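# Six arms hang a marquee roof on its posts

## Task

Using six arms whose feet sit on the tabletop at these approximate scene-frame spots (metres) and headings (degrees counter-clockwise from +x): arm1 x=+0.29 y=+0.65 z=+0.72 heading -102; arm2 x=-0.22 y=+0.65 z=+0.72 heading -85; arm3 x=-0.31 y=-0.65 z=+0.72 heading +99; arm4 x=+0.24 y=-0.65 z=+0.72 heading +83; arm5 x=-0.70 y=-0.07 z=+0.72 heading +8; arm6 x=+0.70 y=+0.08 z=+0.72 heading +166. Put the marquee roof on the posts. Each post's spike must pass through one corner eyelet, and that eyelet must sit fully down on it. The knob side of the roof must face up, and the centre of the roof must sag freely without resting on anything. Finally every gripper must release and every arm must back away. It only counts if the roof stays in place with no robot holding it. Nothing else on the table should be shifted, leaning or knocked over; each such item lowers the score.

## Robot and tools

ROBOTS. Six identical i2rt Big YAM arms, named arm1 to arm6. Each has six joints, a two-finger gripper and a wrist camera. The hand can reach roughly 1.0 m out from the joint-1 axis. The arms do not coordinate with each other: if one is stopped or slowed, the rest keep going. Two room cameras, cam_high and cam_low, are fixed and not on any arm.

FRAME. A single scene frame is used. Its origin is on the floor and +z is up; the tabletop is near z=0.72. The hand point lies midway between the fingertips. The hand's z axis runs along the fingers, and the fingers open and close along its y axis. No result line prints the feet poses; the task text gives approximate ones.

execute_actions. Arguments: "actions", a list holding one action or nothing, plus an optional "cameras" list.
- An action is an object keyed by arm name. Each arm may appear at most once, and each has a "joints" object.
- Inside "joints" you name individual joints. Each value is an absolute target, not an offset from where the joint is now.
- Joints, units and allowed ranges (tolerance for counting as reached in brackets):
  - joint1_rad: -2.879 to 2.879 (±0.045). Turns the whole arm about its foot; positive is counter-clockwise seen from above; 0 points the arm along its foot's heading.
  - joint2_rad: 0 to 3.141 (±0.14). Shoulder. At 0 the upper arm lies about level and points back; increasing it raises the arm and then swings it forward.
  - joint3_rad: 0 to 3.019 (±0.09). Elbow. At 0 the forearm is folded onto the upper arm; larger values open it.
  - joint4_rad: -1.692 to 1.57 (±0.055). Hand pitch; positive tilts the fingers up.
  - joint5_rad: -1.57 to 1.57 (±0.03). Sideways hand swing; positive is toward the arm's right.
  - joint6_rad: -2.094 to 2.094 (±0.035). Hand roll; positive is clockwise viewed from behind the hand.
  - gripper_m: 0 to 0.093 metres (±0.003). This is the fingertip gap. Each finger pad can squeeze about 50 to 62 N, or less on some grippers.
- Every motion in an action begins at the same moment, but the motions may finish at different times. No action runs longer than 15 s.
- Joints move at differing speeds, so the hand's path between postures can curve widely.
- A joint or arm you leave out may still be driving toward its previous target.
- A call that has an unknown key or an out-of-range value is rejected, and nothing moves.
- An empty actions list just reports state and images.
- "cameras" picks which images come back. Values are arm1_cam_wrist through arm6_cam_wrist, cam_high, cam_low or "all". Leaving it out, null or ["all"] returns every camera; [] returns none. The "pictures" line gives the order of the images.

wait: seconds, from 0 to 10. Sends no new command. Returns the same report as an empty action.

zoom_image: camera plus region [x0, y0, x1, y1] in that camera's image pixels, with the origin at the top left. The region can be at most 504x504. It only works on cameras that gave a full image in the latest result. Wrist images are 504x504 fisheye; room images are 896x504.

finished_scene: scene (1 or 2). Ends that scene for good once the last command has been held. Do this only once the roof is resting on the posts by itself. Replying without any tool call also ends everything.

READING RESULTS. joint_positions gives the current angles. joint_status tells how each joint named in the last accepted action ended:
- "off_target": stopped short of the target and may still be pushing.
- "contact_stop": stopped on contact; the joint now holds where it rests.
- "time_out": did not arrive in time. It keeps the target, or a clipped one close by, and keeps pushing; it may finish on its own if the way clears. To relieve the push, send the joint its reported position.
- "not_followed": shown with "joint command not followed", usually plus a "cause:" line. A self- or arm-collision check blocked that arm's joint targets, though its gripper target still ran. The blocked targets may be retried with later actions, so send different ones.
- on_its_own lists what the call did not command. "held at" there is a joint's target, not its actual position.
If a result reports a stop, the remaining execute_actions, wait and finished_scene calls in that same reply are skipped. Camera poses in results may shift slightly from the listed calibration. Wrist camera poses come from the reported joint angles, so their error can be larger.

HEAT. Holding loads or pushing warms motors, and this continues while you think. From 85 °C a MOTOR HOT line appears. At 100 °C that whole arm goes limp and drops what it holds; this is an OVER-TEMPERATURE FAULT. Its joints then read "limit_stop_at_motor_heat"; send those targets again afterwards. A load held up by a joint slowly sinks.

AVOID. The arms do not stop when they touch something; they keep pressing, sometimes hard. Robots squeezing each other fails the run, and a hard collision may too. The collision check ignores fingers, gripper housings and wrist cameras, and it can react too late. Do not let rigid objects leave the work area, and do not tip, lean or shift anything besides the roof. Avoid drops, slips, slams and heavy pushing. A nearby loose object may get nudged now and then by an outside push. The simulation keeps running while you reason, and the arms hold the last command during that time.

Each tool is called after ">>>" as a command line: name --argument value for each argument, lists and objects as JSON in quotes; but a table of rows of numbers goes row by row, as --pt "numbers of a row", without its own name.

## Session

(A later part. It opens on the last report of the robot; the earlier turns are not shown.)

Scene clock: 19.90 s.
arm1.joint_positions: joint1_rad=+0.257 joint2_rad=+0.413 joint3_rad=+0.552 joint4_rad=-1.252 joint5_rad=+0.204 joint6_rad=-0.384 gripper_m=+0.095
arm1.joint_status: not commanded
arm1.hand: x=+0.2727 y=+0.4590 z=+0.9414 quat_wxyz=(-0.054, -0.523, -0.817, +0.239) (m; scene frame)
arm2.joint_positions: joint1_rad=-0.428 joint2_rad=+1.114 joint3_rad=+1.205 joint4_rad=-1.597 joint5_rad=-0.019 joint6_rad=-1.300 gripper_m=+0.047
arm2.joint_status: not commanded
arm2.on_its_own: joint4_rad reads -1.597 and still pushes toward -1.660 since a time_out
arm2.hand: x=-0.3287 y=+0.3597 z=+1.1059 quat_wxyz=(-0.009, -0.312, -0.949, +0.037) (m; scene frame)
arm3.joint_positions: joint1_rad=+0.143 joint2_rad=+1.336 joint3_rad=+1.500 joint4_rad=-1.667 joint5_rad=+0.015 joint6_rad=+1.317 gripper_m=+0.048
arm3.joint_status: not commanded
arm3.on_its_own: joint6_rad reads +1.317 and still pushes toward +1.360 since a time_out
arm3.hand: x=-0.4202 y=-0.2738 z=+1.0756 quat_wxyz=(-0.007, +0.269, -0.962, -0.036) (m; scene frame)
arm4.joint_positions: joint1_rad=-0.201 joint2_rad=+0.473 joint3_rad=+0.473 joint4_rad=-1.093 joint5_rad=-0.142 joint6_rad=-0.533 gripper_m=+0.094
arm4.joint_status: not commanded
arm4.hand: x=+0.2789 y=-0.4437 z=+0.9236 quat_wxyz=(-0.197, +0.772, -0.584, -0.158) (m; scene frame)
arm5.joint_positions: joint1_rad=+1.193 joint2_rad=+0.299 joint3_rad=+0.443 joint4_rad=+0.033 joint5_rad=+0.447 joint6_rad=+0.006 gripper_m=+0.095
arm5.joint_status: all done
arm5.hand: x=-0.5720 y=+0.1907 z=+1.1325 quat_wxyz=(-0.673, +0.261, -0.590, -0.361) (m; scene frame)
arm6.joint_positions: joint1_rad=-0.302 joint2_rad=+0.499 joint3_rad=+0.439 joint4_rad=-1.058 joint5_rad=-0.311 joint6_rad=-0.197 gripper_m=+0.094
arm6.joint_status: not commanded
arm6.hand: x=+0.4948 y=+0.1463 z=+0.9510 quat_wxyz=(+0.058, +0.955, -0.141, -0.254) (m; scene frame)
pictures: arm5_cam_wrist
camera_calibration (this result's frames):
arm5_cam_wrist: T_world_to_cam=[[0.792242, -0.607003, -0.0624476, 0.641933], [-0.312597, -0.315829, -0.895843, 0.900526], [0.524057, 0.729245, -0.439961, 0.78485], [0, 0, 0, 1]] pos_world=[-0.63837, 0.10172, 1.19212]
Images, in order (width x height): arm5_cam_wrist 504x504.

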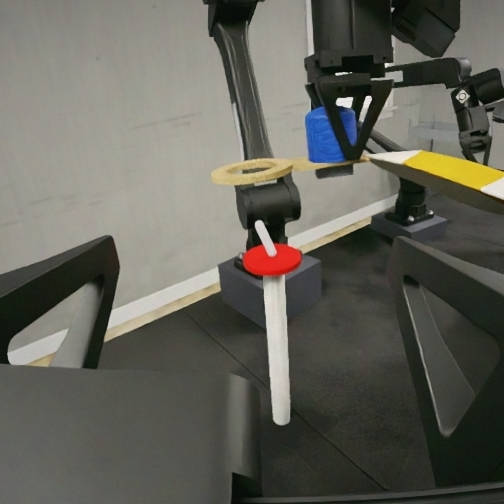

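>>> execute_actions --actions '[{"arm2":{"joints":{"joint3_rad":1.1,"joint4_rad":-1.56}}}]' --cameras '["arm5_cam_wrist","cam_low"]'

>>> zoom_image --camera "arm5_cam_wrist" --region '[180,100,380,300]'

>>> zoom_image --camera "cam_low" --region '[280,90,580,290]'

Scene clock: 21.20 s.
arm1.joint_positions: joint1_rad=+0.257 joint2_rad=+0.413 joint3_rad=+0.552 joint4_rad=-1.252 joint5_rad=+0.204 joint6_rad=-0.384 gripper_m=+0.095
arm1.joint_status: not commanded
arm1.hand: x=+0.2727 y=+0.4590 z=+0.9414 quat_wxyz=(-0.054, -0.523, -0.817, +0.239) (m; scene frame)
arm2.joint_positions: joint1_rad=-0.428 joint2_rad=+1.111 joint3_rad=+1.101 joint4_rad=-1.533 joint5_rad=-0.019 joint6_rad=-1.296 gripper_m=+0.047
arm2.joint_status: all done
arm2.hand: x=-0.3256 y=+0.3676 z=+1.0665 quat_wxyz=(-0.010, -0.314, -0.949, +0.018) (m; scene frame)
arm3.joint_positions: joint1_rad=+0.142 joint2_rad=+1.340 joint3_rad=+1.500 joint4_rad=-1.667 joint5_rad=+0.016 joint6_rad=+1.317 gripper_m=+0.048
arm3.joint_status: not commanded
arm3.on_its_own: joint6_rad reads +1.317 and still pushes toward +1.360 since a time_out
arm3.hand: x=-0.4199 y=-0.2729 z=+1.0741 quat_wxyz=(-0.008, +0.268, -0.963, -0.034) (m; scene frame)
arm4.joint_positions: joint1_rad=-0.201 joint2_rad=+0.473 joint3_rad=+0.473 joint4_rad=-1.093 joint5_rad=-0.142 joint6_rad=-0.533 gripper_m=+0.094
arm4.joint_status: not commanded
arm4.hand: x=+0.2789 y=-0.4437 z=+0.9236 quat_wxyz=(-0.197, +0.772, -0.584, -0.158) (m; scene frame)
arm5.joint_positions: joint1_rad=+1.193 joint2_rad=+0.299 joint3_rad=+0.443 joint4_rad=+0.033 joint5_rad=+0.447 joint6_rad=+0.006 gripper_m=+0.095
arm5.joint_status: not commanded
arm5.hand: x=-0.5720 y=+0.1907 z=+1.1325 quat_wxyz=(-0.673, +0.261, -0.590, -0.361) (m; scene frame)
arm6.joint_positions: joint1_rad=-0.302 joint2_rad=+0.499 joint3_rad=+0.439 joint4_rad=-1.058 joint5_rad=-0.311 joint6_rad=-0.197 gripper_m=+0.094
arm6.joint_status: not commanded
arm6.hand: x=+0.4948 y=+0.1463 z=+0.9510 quat_wxyz=(+0.058, +0.955, -0.141, -0.254) (m; scene frame)
pictures: arm5_cam_wrist, cam_low
camera_calibration (this result's frames):
arm5_cam_wrist: T_world_to_cam=[[0.792242, -0.607003, -0.0624476, 0.641933], [-0.312597, -0.315829, -0.895843, 0.900526], [0.524057, 0.729245, -0.439961, 0.78485], [0, 0, 0, 1]] pos_world=[-0.63837, 0.10172, 1.19212]
Images, in order (width x height): arm5_cam_wrist 504x504, cam_low 896x504.

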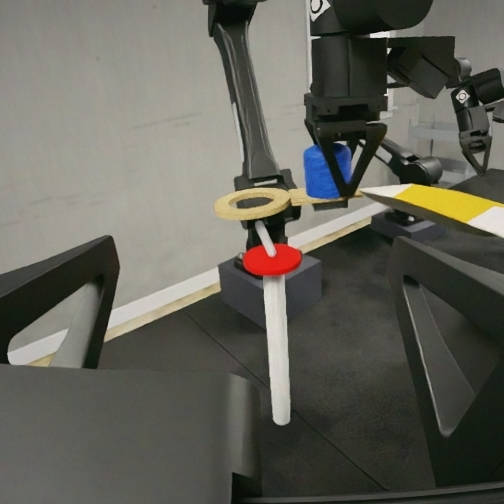

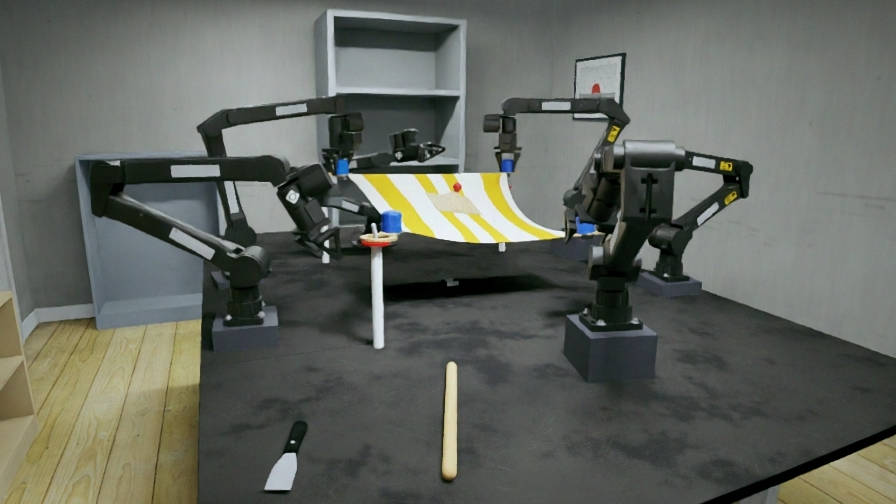

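Region (180, 100, 380, 300) of arm5_cam_wrist's 504x504 image, scaled by 2.520, with more detail than that image has.

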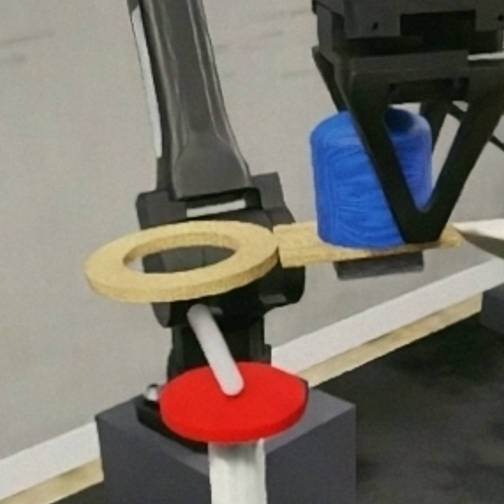

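Region (280, 90, 580, 290) of cam_low's 896x504 image, scaled by 1.680, with more detail than that image has.

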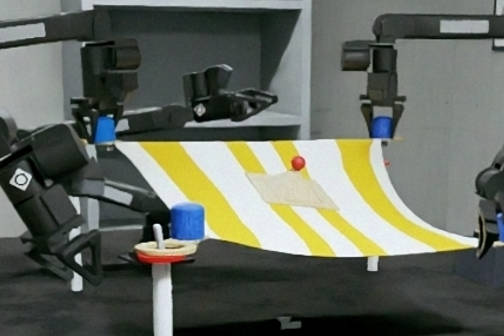

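>>> execute_actions --actions '[{"arm2":{"joints":{"joint3_rad":1.05,"joint4_rad":-1.5}}}]' --cameras '["arm5_cam_wrist"]'

>>> zoom_image --camera "arm5_cam_wrist" --region '[180,100,380,300]'

Scene clock: 22.13 s.
arm1.joint_positions: joint1_rad=+0.257 joint2_rad=+0.413 joint3_rad=+0.552 joint4_rad=-1.252 joint5_rad=+0.204 joint6_rad=-0.384 gripper_m=+0.095
arm1.joint_status: not commanded
arm1.hand: x=+0.2727 y=+0.4590 z=+0.9414 quat_wxyz=(-0.054, -0.523, -0.817, +0.239) (m; scene frame)
arm2.joint_positions: joint1_rad=-0.428 joint2_rad=+1.111 joint3_rad=+1.058 joint4_rad=-1.475 joint5_rad=-0.019 joint6_rad=-1.296 gripper_m=+0.047
arm2.joint_status: all done
arm2.hand: x=-0.3267 y=+0.3644 z=+1.0503 quat_wxyz=(-0.010, -0.314, -0.949, +0.026) (m; scene frame)
arm3.joint_positions: joint1_rad=+0.142 joint2_rad=+1.340 joint3_rad=+1.500 joint4_rad=-1.667 joint5_rad=+0.016 joint6_rad=+1.317 gripper_m=+0.048
arm3.joint_status: not commanded
arm3.on_its_own: joint6_rad reads +1.317 and still pushes toward +1.360 since a time_out
arm3.hand: x=-0.4199 y=-0.2729 z=+1.0741 quat_wxyz=(-0.008, +0.268, -0.963, -0.034) (m; scene frame)
arm4.joint_positions: joint1_rad=-0.201 joint2_rad=+0.473 joint3_rad=+0.473 joint4_rad=-1.093 joint5_rad=-0.142 joint6_rad=-0.533 gripper_m=+0.094
arm4.joint_status: not commanded
arm4.hand: x=+0.2789 y=-0.4437 z=+0.9236 quat_wxyz=(-0.197, +0.772, -0.584, -0.158) (m; scene frame)
arm5.joint_positions: joint1_rad=+1.193 joint2_rad=+0.299 joint3_rad=+0.443 joint4_rad=+0.033 joint5_rad=+0.447 joint6_rad=+0.006 gripper_m=+0.095
arm5.joint_status: not commanded
arm5.hand: x=-0.5720 y=+0.1907 z=+1.1325 quat_wxyz=(-0.673, +0.261, -0.590, -0.361) (m; scene frame)
arm6.joint_positions: joint1_rad=-0.302 joint2_rad=+0.499 joint3_rad=+0.439 joint4_rad=-1.058 joint5_rad=-0.311 joint6_rad=-0.197 gripper_m=+0.094
arm6.joint_status: not commanded
arm6.hand: x=+0.4948 y=+0.1463 z=+0.9510 quat_wxyz=(+0.058, +0.955, -0.141, -0.254) (m; scene frame)
pictures: arm5_cam_wrist
camera_calibration (this result's frames):
arm5_cam_wrist: T_world_to_cam=[[0.792242, -0.607003, -0.0624476, 0.641933], [-0.312597, -0.315829, -0.895843, 0.900526], [0.524057, 0.729245, -0.439961, 0.78485], [0, 0, 0, 1]] pos_world=[-0.63837, 0.10172, 1.19212]
Images, in order (width x height): arm5_cam_wrist 504x504.

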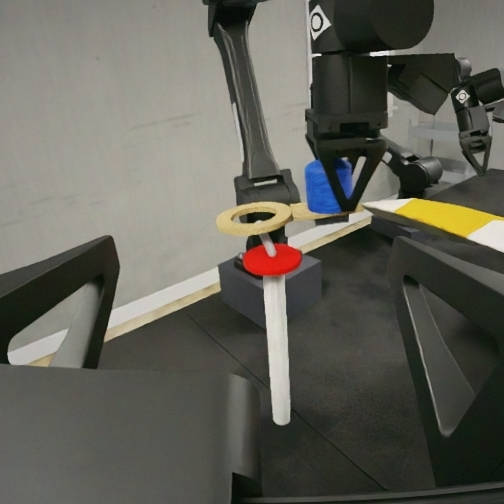

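Region (180, 100, 380, 300) of arm5_cam_wrist's 504x504 image, scaled by 2.520, with more detail than that image has.

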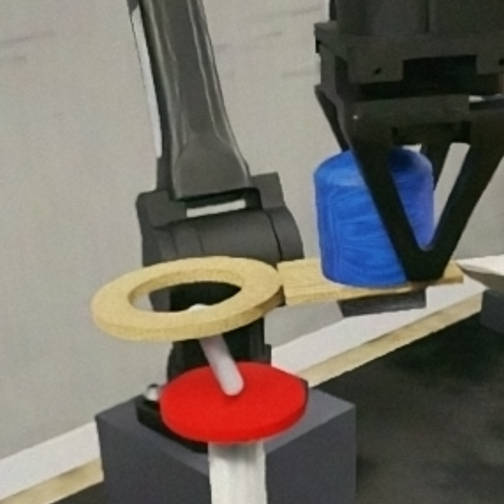

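Tip is appearing inside the hole. Continue down.

>>> execute_actions --actions '[{"arm2":{"joints":{"joint3_rad":0.97,"joint4_rad":-1.42}},"arm3":{"joints":{"joint3_rad":1.47}}}]' --cameras '["arm5_cam_wrist"]'

>>> zoom_image --camera "arm5_cam_wrist" --region '[180,100,380,300]'

Scene clock: 23.03 s.
arm1.joint_positions: joint1_rad=+0.257 joint2_rad=+0.413 joint3_rad=+0.552 joint4_rad=-1.252 joint5_rad=+0.204 joint6_rad=-0.384 gripper_m=+0.095
arm1.joint_status: not commanded
arm1.hand: x=+0.2727 y=+0.4590 z=+0.9414 quat_wxyz=(-0.054, -0.523, -0.817, +0.239) (m; scene frame)
arm2.joint_positions: joint1_rad=-0.428 joint2_rad=+1.108 joint3_rad=+0.991 joint4_rad=-1.389 joint5_rad=-0.018 joint6_rad=-1.298 gripper_m=+0.047
arm2.joint_status: all done
arm2.hand: x=-0.3276 y=+0.3622 z=+1.0257 quat_wxyz=(-0.009, -0.313, -0.949, +0.036) (m; scene frame)
arm3.joint_positions: joint1_rad=+0.142 joint2_rad=+1.344 joint3_rad=+1.485 joint4_rad=-1.667 joint5_rad=+0.016 joint6_rad=+1.317 gripper_m=+0.048
arm3.joint_status: all done
arm3.on_its_own: joint6_rad reads +1.317 and still pushes toward +1.360 since a time_out
arm3.hand: x=-0.4193 y=-0.2748 z=+1.0672 quat_wxyz=(-0.008, +0.269, -0.963, -0.025) (m; scene frame)
arm4.joint_positions: joint1_rad=-0.201 joint2_rad=+0.473 joint3_rad=+0.473 joint4_rad=-1.093 joint5_rad=-0.142 joint6_rad=-0.533 gripper_m=+0.094
arm4.joint_status: not commanded
arm4.hand: x=+0.2789 y=-0.4437 z=+0.9236 quat_wxyz=(-0.197, +0.772, -0.584, -0.158) (m; scene frame)
arm5.joint_positions: joint1_rad=+1.193 joint2_rad=+0.299 joint3_rad=+0.443 joint4_rad=+0.033 joint5_rad=+0.447 joint6_rad=+0.006 gripper_m=+0.095
arm5.joint_status: not commanded
arm5.hand: x=-0.5720 y=+0.1907 z=+1.1325 quat_wxyz=(-0.673, +0.261, -0.590, -0.361) (m; scene frame)
arm6.joint_positions: joint1_rad=-0.302 joint2_rad=+0.499 joint3_rad=+0.439 joint4_rad=-1.058 joint5_rad=-0.311 joint6_rad=-0.197 gripper_m=+0.094
arm6.joint_status: not commanded
arm6.hand: x=+0.4948 y=+0.1463 z=+0.9510 quat_wxyz=(+0.058, +0.955, -0.141, -0.254) (m; scene frame)
pictures: arm5_cam_wrist
camera_calibration (this result's frames):
arm5_cam_wrist: T_world_to_cam=[[0.792242, -0.607003, -0.0624476, 0.641933], [-0.312597, -0.315829, -0.895843, 0.900526], [0.524057, 0.729245, -0.439961, 0.78485], [0, 0, 0, 1]] pos_world=[-0.63837, 0.10172, 1.19212]
Images, in order (width x height): arm5_cam_wrist 504x504.

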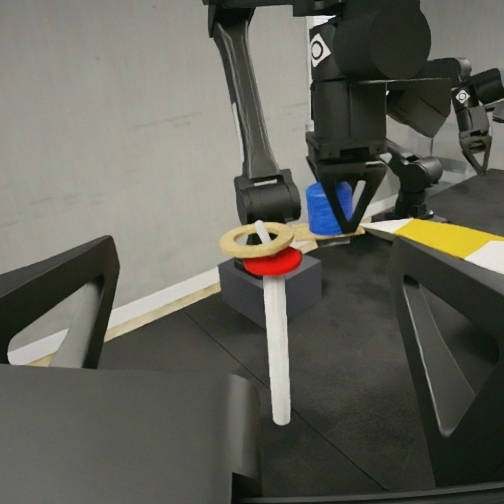

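Region (180, 100, 380, 300) of arm5_cam_wrist's 504x504 image, scaled by 2.520, with more detail than that image has.

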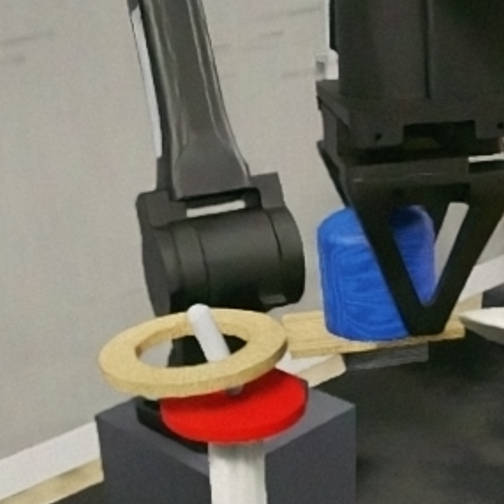

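>>> execute_actions --actions '[{"arm2":{"joints":{"joint3_rad":0.93,"joint4_rad":-1.36}},"arm3":{"joints":{"joint3_rad":1.56}}}]' --cameras '[]'

>>> execute_actions --actions '[{"arm2":{"joints":{"gripper_m":0.093}},"arm5":{"joints":{"joint1_rad":-1.3,"joint5_rad":-0.4}}}]' --cameras '["arm5_cam_wrist"]'

Scene clock: 24.33 s.
arm1.joint_positions: joint1_rad=+0.257 joint2_rad=+0.413 joint3_rad=+0.552 joint4_rad=-1.252 joint5_rad=+0.204 joint6_rad=-0.384 gripper_m=+0.095
arm1.joint_status: not commanded
arm1.hand: x=+0.2727 y=+0.4590 z=+0.9414 quat_wxyz=(-0.054, -0.523, -0.817, +0.239) (m; scene frame)
arm2.joint_positions: joint1_rad=-0.428 joint2_rad=+1.105 joint3_rad=+0.955 joint4_rad=-1.333 joint5_rad=-0.018 joint6_rad=-1.298 gripper_m=+0.047
arm2.joint_status: all done
arm2.hand: x=-0.3286 y=+0.3594 z=+1.0133 quat_wxyz=(-0.009, -0.312, -0.949, +0.048) (m; scene frame)
arm3.joint_positions: joint1_rad=+0.141 joint2_rad=+1.345 joint3_rad=+1.512 joint4_rad=-1.667 joint5_rad=+0.016 joint6_rad=+1.317 gripper_m=+0.048
arm3.joint_status: all done
arm3.on_its_own: joint6_rad reads +1.317 and still pushes toward +1.360 since a time_out
arm3.hand: x=-0.4207 y=-0.2698 z=+1.0771 quat_wxyz=(-0.007, +0.268, -0.963, -0.038) (m; scene frame)
arm4.joint_positions: joint1_rad=-0.201 joint2_rad=+0.473 joint3_rad=+0.473 joint4_rad=-1.093 joint5_rad=-0.142 joint6_rad=-0.533 gripper_m=+0.094
arm4.joint_status: not commanded
arm4.hand: x=+0.2789 y=-0.4437 z=+0.9236 quat_wxyz=(-0.197, +0.772, -0.584, -0.158) (m; scene frame)
arm5.joint_positions: joint1_rad=+1.193 joint2_rad=+0.299 joint3_rad=+0.443 joint4_rad=+0.033 joint5_rad=+0.447 joint6_rad=+0.006 gripper_m=+0.095
arm5.joint_status: not commanded
arm5.hand: x=-0.5720 y=+0.1907 z=+1.1325 quat_wxyz=(-0.673, +0.261, -0.590, -0.361) (m; scene frame)
arm6.joint_positions: joint1_rad=-0.302 joint2_rad=+0.499 joint3_rad=+0.439 joint4_rad=-1.058 joint5_rad=-0.311 joint6_rad=-0.197 gripper_m=+0.094
arm6.joint_status: not commanded
arm6.hand: x=+0.4948 y=+0.1463 z=+0.9510 quat_wxyz=(+0.058, +0.955, -0.141, -0.254) (m; scene frame)
pictures: none
No camera images: the call's "cameras" was empty. Leave "cameras" out to get every camera's image.

Scene clock: 26.57 s.
arm1.joint_positions: joint1_rad=+0.257 joint2_rad=+0.413 joint3_rad=+0.552 joint4_rad=-1.252 joint5_rad=+0.204 joint6_rad=-0.384 gripper_m=+0.095
arm1.joint_status: not commanded
arm1.hand: x=+0.2727 y=+0.4590 z=+0.9414 quat_wxyz=(-0.054, -0.523, -0.817, +0.239) (m; scene frame)
arm2.joint_positions: joint1_rad=-0.428 joint2_rad=+1.102 joint3_rad=+0.941 joint4_rad=-1.326 joint5_rad=-0.008 joint6_rad=-1.318 gripper_m=+0.093
arm2.joint_status: all done
arm2.hand: x=-0.3293 y=+0.3627 z=+1.0087 quat_wxyz=(-0.003, -0.303, -0.952, +0.046) (m; scene frame)
arm3.joint_positions: joint1_rad=+0.141 joint2_rad=+1.352 joint3_rad=+1.520 joint4_rad=-1.689 joint5_rad=+0.012 joint6_rad=+1.332 gripper_m=+0.048
arm3.joint_status: not commanded
arm3.hand: x=-0.4205 y=-0.2726 z=+1.0775 quat_wxyz=(-0.006, +0.261, -0.965, -0.027) (m; scene frame)
arm4.joint_positions: joint1_rad=-0.201 joint2_rad=+0.473 joint3_rad=+0.473 joint4_rad=-1.093 joint5_rad=-0.142 joint6_rad=-0.533 gripper_m=+0.094
arm4.joint_status: not commanded
arm4.hand: x=+0.2789 y=-0.4437 z=+0.9236 quat_wxyz=(-0.197, +0.772, -0.584, -0.158) (m; scene frame)
arm5.joint_positions: joint1_rad=-1.292 joint2_rad=+0.294 joint3_rad=+0.443 joint4_rad=+0.039 joint5_rad=-0.401 joint6_rad=+0.006 gripper_m=+0.095
arm5.joint_status: all done
arm5.hand: x=-0.5214 y=-0.2996 z=+1.1349 quat_wxyz=(-0.710, -0.208, -0.606, +0.291) (m; scene frame)
arm6.joint_positions: joint1_rad=-0.302 joint2_rad=+0.499 joint3_rad=+0.439 joint4_rad=-1.058 joint5_rad=-0.311 joint6_rad=-0.197 gripper_m=+0.094
arm6.joint_status: not commanded
arm6.hand: x=+0.4948 y=+0.1463 z=+0.9510 quat_wxyz=(+0.058, +0.955, -0.141, -0.254) (m; scene frame)
pictures: arm5_cam_wrist
camera_calibration (this result's frames):
arm5_cam_wrist: T_world_to_cam=[[-0.668404, -0.74044, 0.0706033, -0.648176], [-0.362403, 0.241305, -0.900242, 0.909548], [0.649538, -0.627313, -0.429627, 0.764191], [0, 0, 0, 1]] pos_world=[-0.599992, -0.220027, 1.19289]
Images, in order (width x height): arm5_cam_wrist 504x504.

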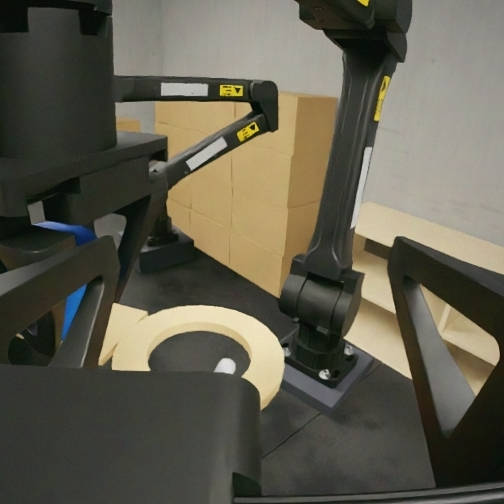

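>>> execute_actions --actions '[{"arm3":{"joints":{"joint3_rad":1.44,"joint4_rad":-1.66}},"arm2":{"joints":{"joint3_rad":1.25,"joint4_rad":-1.6}},"arm5":{"joints":{"joint1_rad":-1.6,"joint5_rad":-0.8}}}]' --cameras '["arm5_cam_wrist","cam_low"]'

>>> zoom_image --camera "cam_low" --region '[280,90,580,290]'

Scene clock: 27.97 s.
arm1.joint_positions: joint1_rad=+0.257 joint2_rad=+0.413 joint3_rad=+0.552 joint4_rad=-1.252 joint5_rad=+0.204 joint6_rad=-0.384 gripper_m=+0.095
arm1.joint_status: not commanded
arm1.hand: x=+0.2727 y=+0.4590 z=+0.9414 quat_wxyz=(-0.054, -0.523, -0.817, +0.239) (m; scene frame)
arm2.joint_positions: joint1_rad=-0.429 joint2_rad=+1.089 joint3_rad=+1.212 joint4_rad=-1.584 joint5_rad=-0.002 joint6_rad=-1.321 gripper_m=+0.093
arm2.joint_status: all done
arm2.hand: x=-0.3319 y=+0.3605 z=+1.1160 quat_wxyz=(+0.001, -0.302, -0.951, +0.059) (m; scene frame)
arm3.joint_positions: joint1_rad=+0.141 joint2_rad=+1.348 joint3_rad=+1.444 joint4_rad=-1.659 joint5_rad=+0.012 joint6_rad=+1.340 gripper_m=+0.048
arm3.joint_status: all done
arm3.hand: x=-0.4182 y=-0.2804 z=+1.0495 quat_wxyz=(-0.006, +0.258, -0.966, -0.006) (m; scene frame)
arm4.joint_positions: joint1_rad=-0.201 joint2_rad=+0.473 joint3_rad=+0.473 joint4_rad=-1.093 joint5_rad=-0.142 joint6_rad=-0.533 gripper_m=+0.094
arm4.joint_status: not commanded
arm4.hand: x=+0.2789 y=-0.4437 z=+0.9236 quat_wxyz=(-0.197, +0.772, -0.584, -0.158) (m; scene frame)
arm5.joint_positions: joint1_rad=-1.593 joint2_rad=+0.294 joint3_rad=+0.443 joint4_rad=+0.039 joint5_rad=-0.797 joint6_rad=+0.006 gripper_m=+0.095
arm5.joint_status: all done
arm5.hand: x=-0.5475 y=-0.2984 z=+1.1275 quat_wxyz=(-0.703, -0.163, -0.636, +0.274) (m; scene frame)
arm6.joint_positions: joint1_rad=-0.302 joint2_rad=+0.499 joint3_rad=+0.439 joint4_rad=-1.058 joint5_rad=-0.311 joint6_rad=-0.197 gripper_m=+0.094
arm6.joint_status: not commanded
arm6.hand: x=+0.4948 y=+0.1463 z=+0.9510 quat_wxyz=(+0.058, +0.955, -0.141, -0.254) (m; scene frame)
pictures: arm5_cam_wrist, cam_low
camera_calibration (this result's frames):
arm5_cam_wrist: T_world_to_cam=[[-0.593339, -0.79405, 0.132036, -0.708368], [-0.443673, 0.185742, -0.876729, 0.805574], [0.671643, -0.578778, -0.462506, 0.842335], [0, 0, 0, 1]] pos_world=[-0.628639, -0.224584, 1.18939]
Images, in order (width x height): arm5_cam_wrist 504x504, cam_low 896x504.

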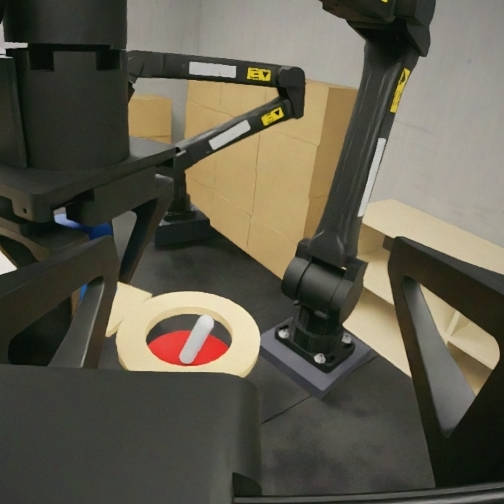

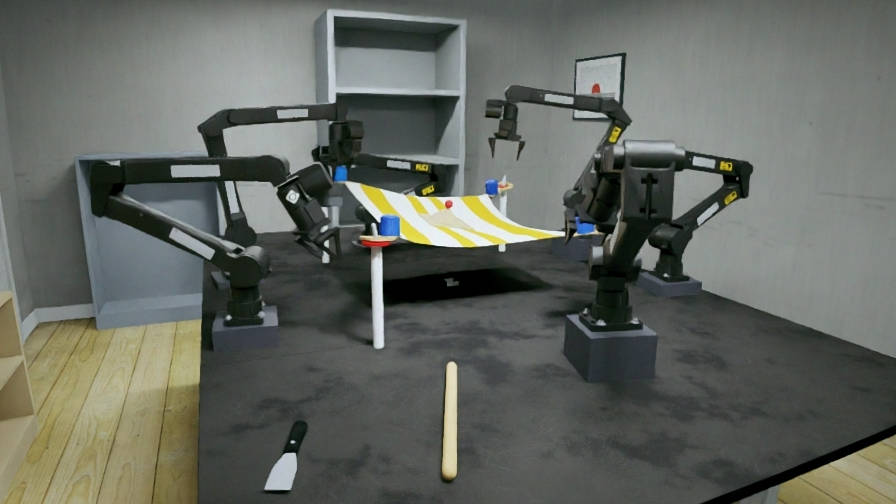

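Region (280, 90, 580, 290) of cam_low's 896x504 image, scaled by 1.680, with more detail than that image has.

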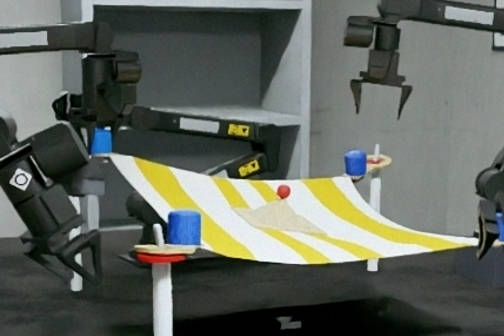

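Well centred. Lower.

>>> execute_actions --actions '[{"arm3":{"joints":{"joint3_rad":1.31,"joint4_rad":-1.54}},"arm2":{"joints":{"joint2_rad":0.4,"joint3_rad":0.7,"joint4_rad":-1.25}}}]' --cameras '["arm5_cam_wrist"]'

Scene clock: 29.40 s.
arm1.joint_positions: joint1_rad=+0.257 joint2_rad=+0.413 joint3_rad=+0.552 joint4_rad=-1.252 joint5_rad=+0.204 joint6_rad=-0.384 gripper_m=+0.095
arm1.joint_status: not commanded
arm1.hand: x=+0.2727 y=+0.4590 z=+0.9414 quat_wxyz=(-0.054, -0.523, -0.817, +0.239) (m; scene frame)
arm2.joint_positions: joint1_rad=-0.429 joint2_rad=+0.402 joint3_rad=+0.696 joint4_rad=-1.274 joint5_rad=-0.002 joint6_rad=-1.321 gripper_m=+0.093
arm2.joint_status: all done
arm2.hand: x=-0.2925 y=+0.4631 z=+1.0630 quat_wxyz=(+0.015, -0.289, -0.911, +0.295) (m; scene frame)
arm3.joint_positions: joint1_rad=+0.139 joint2_rad=+1.328 joint3_rad=+1.336 joint4_rad=-1.551 joint5_rad=+0.007 joint6_rad=+1.342 gripper_m=+0.048
arm3.joint_status: all done
arm3.hand: x=-0.4180 y=-0.2812 z=+1.0157 quat_wxyz=(-0.004, +0.256, -0.967, -0.016) (m; scene frame)
arm4.joint_positions: joint1_rad=-0.201 joint2_rad=+0.473 joint3_rad=+0.473 joint4_rad=-1.093 joint5_rad=-0.142 joint6_rad=-0.533 gripper_m=+0.094
arm4.joint_status: not commanded
arm4.hand: x=+0.2789 y=-0.4437 z=+0.9236 quat_wxyz=(-0.197, +0.772, -0.584, -0.158) (m; scene frame)
arm5.joint_positions: joint1_rad=-1.593 joint2_rad=+0.294 joint3_rad=+0.443 joint4_rad=+0.039 joint5_rad=-0.797 joint6_rad=+0.006 gripper_m=+0.095
arm5.joint_status: not commanded
arm5.hand: x=-0.5475 y=-0.2984 z=+1.1275 quat_wxyz=(-0.703, -0.163, -0.636, +0.274) (m; scene frame)
arm6.joint_positions: joint1_rad=-0.302 joint2_rad=+0.499 joint3_rad=+0.439 joint4_rad=-1.058 joint5_rad=-0.311 joint6_rad=-0.197 gripper_m=+0.094
arm6.joint_status: not commanded
arm6.hand: x=+0.4948 y=+0.1463 z=+0.9510 quat_wxyz=(+0.058, +0.955, -0.141, -0.254) (m; scene frame)
pictures: arm5_cam_wrist
camera_calibration (this result's frames):
arm5_cam_wrist: T_world_to_cam=[[-0.593339, -0.79405, 0.132036, -0.708368], [-0.443673, 0.185742, -0.876729, 0.805574], [0.671643, -0.578778, -0.462506, 0.842335], [0, 0, 0, 1]] pos_world=[-0.628639, -0.224584, 1.18939]
Images, in order (width x height): arm5_cam_wrist 504x504.

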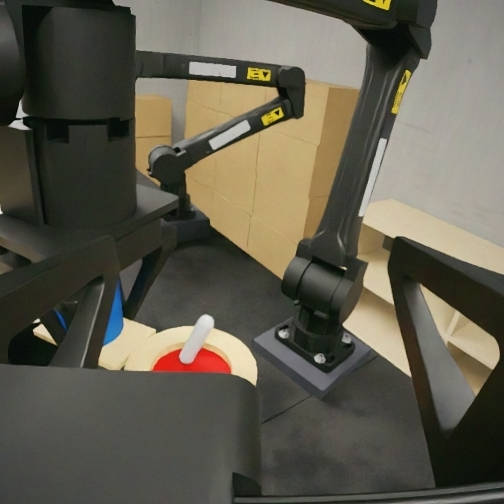

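>>> execute_actions --actions '[{"arm3":{"joints":{"gripper_m":0.093}}}]' --cameras '[]'

>>> execute_actions --actions '[{"arm3":{"joints":{"joint3_rad":1.52,"joint4_rad":-1.68}},"arm5":{"joints":{"joint1_rad":-2.0}}}]' --cameras '["cam_low","cam_high"]'

>>> zoom_image --camera "cam_low" --region '[280,90,620,290]'

Scene clock: 30.27 s.
arm1.joint_positions: joint1_rad=+0.257 joint2_rad=+0.413 joint3_rad=+0.552 joint4_rad=-1.252 joint5_rad=+0.204 joint6_rad=-0.384 gripper_m=+0.095
arm1.joint_status: not commanded
arm1.hand: x=+0.2727 y=+0.4590 z=+0.9414 quat_wxyz=(-0.054, -0.523, -0.817, +0.239) (m; scene frame)
arm2.joint_positions: joint1_rad=-0.429 joint2_rad=+0.402 joint3_rad=+0.696 joint4_rad=-1.274 joint5_rad=-0.002 joint6_rad=-1.321 gripper_m=+0.093
arm2.joint_status: not commanded
arm2.hand: x=-0.2925 y=+0.4631 z=+1.0630 quat_wxyz=(+0.015, -0.289, -0.911, +0.295) (m; scene frame)
arm3.joint_positions: joint1_rad=+0.140 joint2_rad=+1.328 joint3_rad=+1.324 joint4_rad=-1.550 joint5_rad=+0.004 joint6_rad=+1.344 gripper_m=+0.093
arm3.joint_status: all done
arm3.hand: x=-0.4181 y=-0.2841 z=+1.0109 quat_wxyz=(-0.002, +0.255, -0.967, -0.010) (m; scene frame)
arm4.joint_positions: joint1_rad=-0.201 joint2_rad=+0.473 joint3_rad=+0.473 joint4_rad=-1.093 joint5_rad=-0.142 joint6_rad=-0.533 gripper_m=+0.094
arm4.joint_status: not commanded
arm4.hand: x=+0.2789 y=-0.4437 z=+0.9236 quat_wxyz=(-0.197, +0.772, -0.584, -0.158) (m; scene frame)
arm5.joint_positions: joint1_rad=-1.593 joint2_rad=+0.294 joint3_rad=+0.443 joint4_rad=+0.039 joint5_rad=-0.797 joint6_rad=+0.006 gripper_m=+0.095
arm5.joint_status: not commanded
arm5.hand: x=-0.5475 y=-0.2984 z=+1.1275 quat_wxyz=(-0.703, -0.163, -0.636, +0.274) (m; scene frame)
arm6.joint_positions: joint1_rad=-0.302 joint2_rad=+0.499 joint3_rad=+0.439 joint4_rad=-1.058 joint5_rad=-0.311 joint6_rad=-0.197 gripper_m=+0.094
arm6.joint_status: not commanded
arm6.hand: x=+0.4948 y=+0.1463 z=+0.9510 quat_wxyz=(+0.058, +0.955, -0.141, -0.254) (m; scene frame)
pictures: none
No camera images: the call's "cameras" was empty. Leave "cameras" out to get every camera's image.

Scene clock: 31.30 s.
arm1.joint_positions: joint1_rad=+0.257 joint2_rad=+0.413 joint3_rad=+0.552 joint4_rad=-1.252 joint5_rad=+0.204 joint6_rad=-0.384 gripper_m=+0.095
arm1.joint_status: not commanded
arm1.hand: x=+0.2727 y=+0.4590 z=+0.9414 quat_wxyz=(-0.054, -0.523, -0.817, +0.239) (m; scene frame)
arm2.joint_positions: joint1_rad=-0.429 joint2_rad=+0.402 joint3_rad=+0.696 joint4_rad=-1.274 joint5_rad=-0.002 joint6_rad=-1.321 gripper_m=+0.093
arm2.joint_status: not commanded
arm2.hand: x=-0.2925 y=+0.4631 z=+1.0630 quat_wxyz=(+0.015, -0.289, -0.911, +0.295) (m; scene frame)
arm3.joint_positions: joint1_rad=+0.140 joint2_rad=+1.328 joint3_rad=+1.484 joint4_rad=-1.668 joint5_rad=+0.004 joint6_rad=+1.344 gripper_m=+0.093
arm3.joint_status: all done
arm3.hand: x=-0.4198 y=-0.2787 z=+1.0725 quat_wxyz=(-0.001, +0.255, -0.966, -0.032) (m; scene frame)
arm4.joint_positions: joint1_rad=-0.201 joint2_rad=+0.473 joint3_rad=+0.473 joint4_rad=-1.093 joint5_rad=-0.142 joint6_rad=-0.533 gripper_m=+0.094
arm4.joint_status: not commanded
arm4.hand: x=+0.2789 y=-0.4437 z=+0.9236 quat_wxyz=(-0.197, +0.772, -0.584, -0.158) (m; scene frame)
arm5.joint_positions: joint1_rad=-1.993 joint2_rad=+0.294 joint3_rad=+0.443 joint4_rad=+0.039 joint5_rad=-0.799 joint6_rad=+0.006 gripper_m=+0.095
arm5.joint_status: all done
arm5.hand: x=-0.6482 y=-0.3414 z=+1.1262 quat_wxyz=(-0.634, -0.287, -0.592, +0.406) (m; scene frame)
arm6.joint_positions: joint1_rad=-0.302 joint2_rad=+0.499 joint3_rad=+0.439 joint4_rad=-1.058 joint5_rad=-0.311 joint6_rad=-0.197 gripper_m=+0.094
arm6.joint_status: not commanded
arm6.hand: x=+0.4948 y=+0.1463 z=+0.9510 quat_wxyz=(+0.058, +0.955, -0.141, -0.254) (m; scene frame)
pictures: cam_high, cam_low
Images, in order (width x height): cam_high 896x504, cam_low 896x504.

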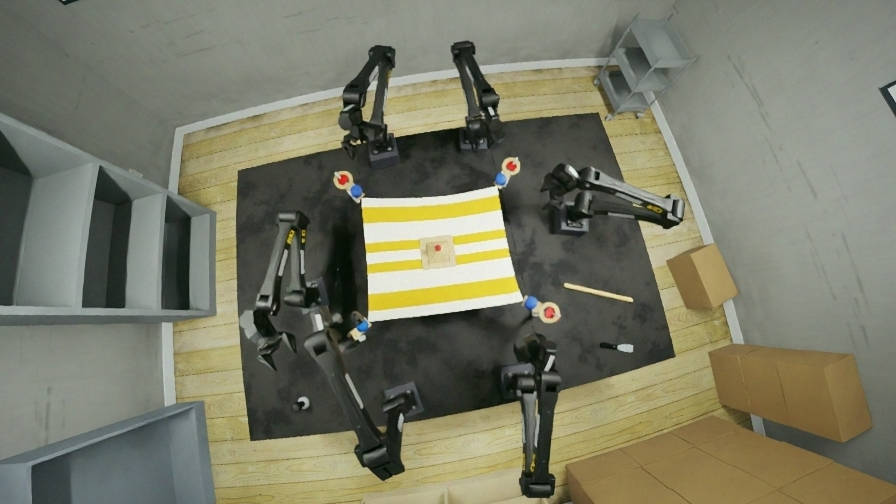

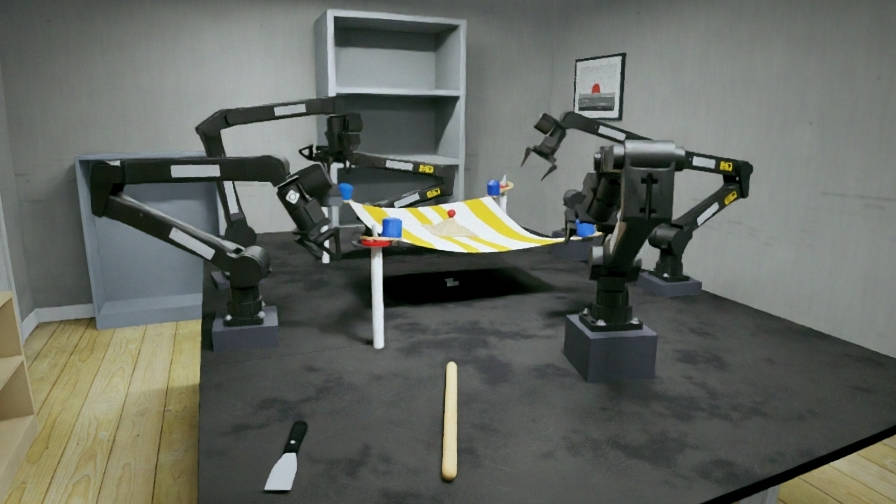

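Region (280, 90, 620, 290) of cam_low's 896x504 image, scaled by 1.482, with more detail than that image has; it fills the top 296 rows of this view, and the rest is white.

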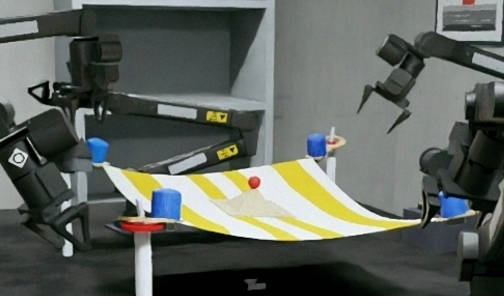

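>>> execute_actions --actions '[{"arm3":{"joints":{"joint2_rad":0.4,"joint3_rad":0.7,"joint4_rad":-1.3}}}]' --cameras '["cam_high"]'

>>> finished_scene --scene 2

Scene clock: 32.97 s.
arm1.joint_positions: joint1_rad=+0.257 joint2_rad=+0.413 joint3_rad=+0.552 joint4_rad=-1.252 joint5_rad=+0.204 joint6_rad=-0.384 gripper_m=+0.095
arm1.joint_status: not commanded
arm1.hand: x=+0.2727 y=+0.4590 z=+0.9414 quat_wxyz=(-0.054, -0.523, -0.817, +0.239) (m; scene frame)
arm2.joint_positions: joint1_rad=-0.429 joint2_rad=+0.402 joint3_rad=+0.696 joint4_rad=-1.274 joint5_rad=-0.002 joint6_rad=-1.321 gripper_m=+0.093
arm2.joint_status: not commanded
arm2.hand: x=-0.2925 y=+0.4631 z=+1.0630 quat_wxyz=(+0.015, -0.289, -0.911, +0.295) (m; scene frame)
arm3.joint_positions: joint1_rad=+0.140 joint2_rad=+0.402 joint3_rad=+0.711 joint4_rad=-1.317 joint5_rad=+0.004 joint6_rad=+1.345 gripper_m=+0.093
arm3.joint_status: all done
arm3.hand: x=-0.3645 y=-0.4638 z=+0.9928 quat_wxyz=(+0.007, +0.244, -0.928, -0.280) (m; scene frame)
arm4.joint_positions: joint1_rad=-0.201 joint2_rad=+0.473 joint3_rad=+0.473 joint4_rad=-1.093 joint5_rad=-0.142 joint6_rad=-0.533 gripper_m=+0.094
arm4.joint_status: not commanded
arm4.hand: x=+0.2789 y=-0.4437 z=+0.9236 quat_wxyz=(-0.197, +0.772, -0.584, -0.158) (m; scene frame)
arm5.joint_positions: joint1_rad=-1.993 joint2_rad=+0.294 joint3_rad=+0.443 joint4_rad=+0.039 joint5_rad=-0.799 joint6_rad=+0.006 gripper_m=+0.095
arm5.joint_status: not commanded
arm5.hand: x=-0.6482 y=-0.3414 z=+1.1262 quat_wxyz=(-0.634, -0.287, -0.592, +0.406) (m; scene frame)
arm6.joint_positions: joint1_rad=-0.302 joint2_rad=+0.499 joint3_rad=+0.439 joint4_rad=-1.058 joint5_rad=-0.311 joint6_rad=-0.197 gripper_m=+0.094
arm6.joint_status: not commanded
arm6.hand: x=+0.4948 y=+0.1463 z=+0.9510 quat_wxyz=(+0.058, +0.955, -0.141, -0.254) (m; scene frame)
pictures: cam_high
Images, in order (width x height): cam_high 896x504.

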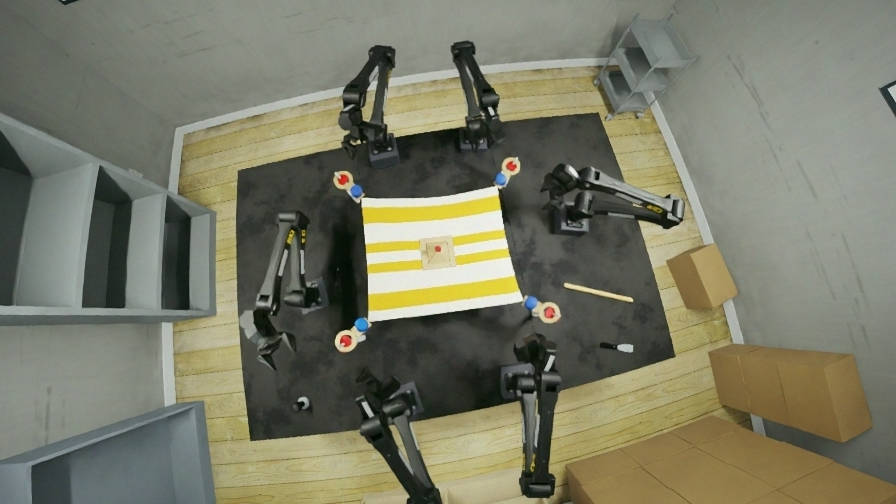

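The scene is finished: the task was done.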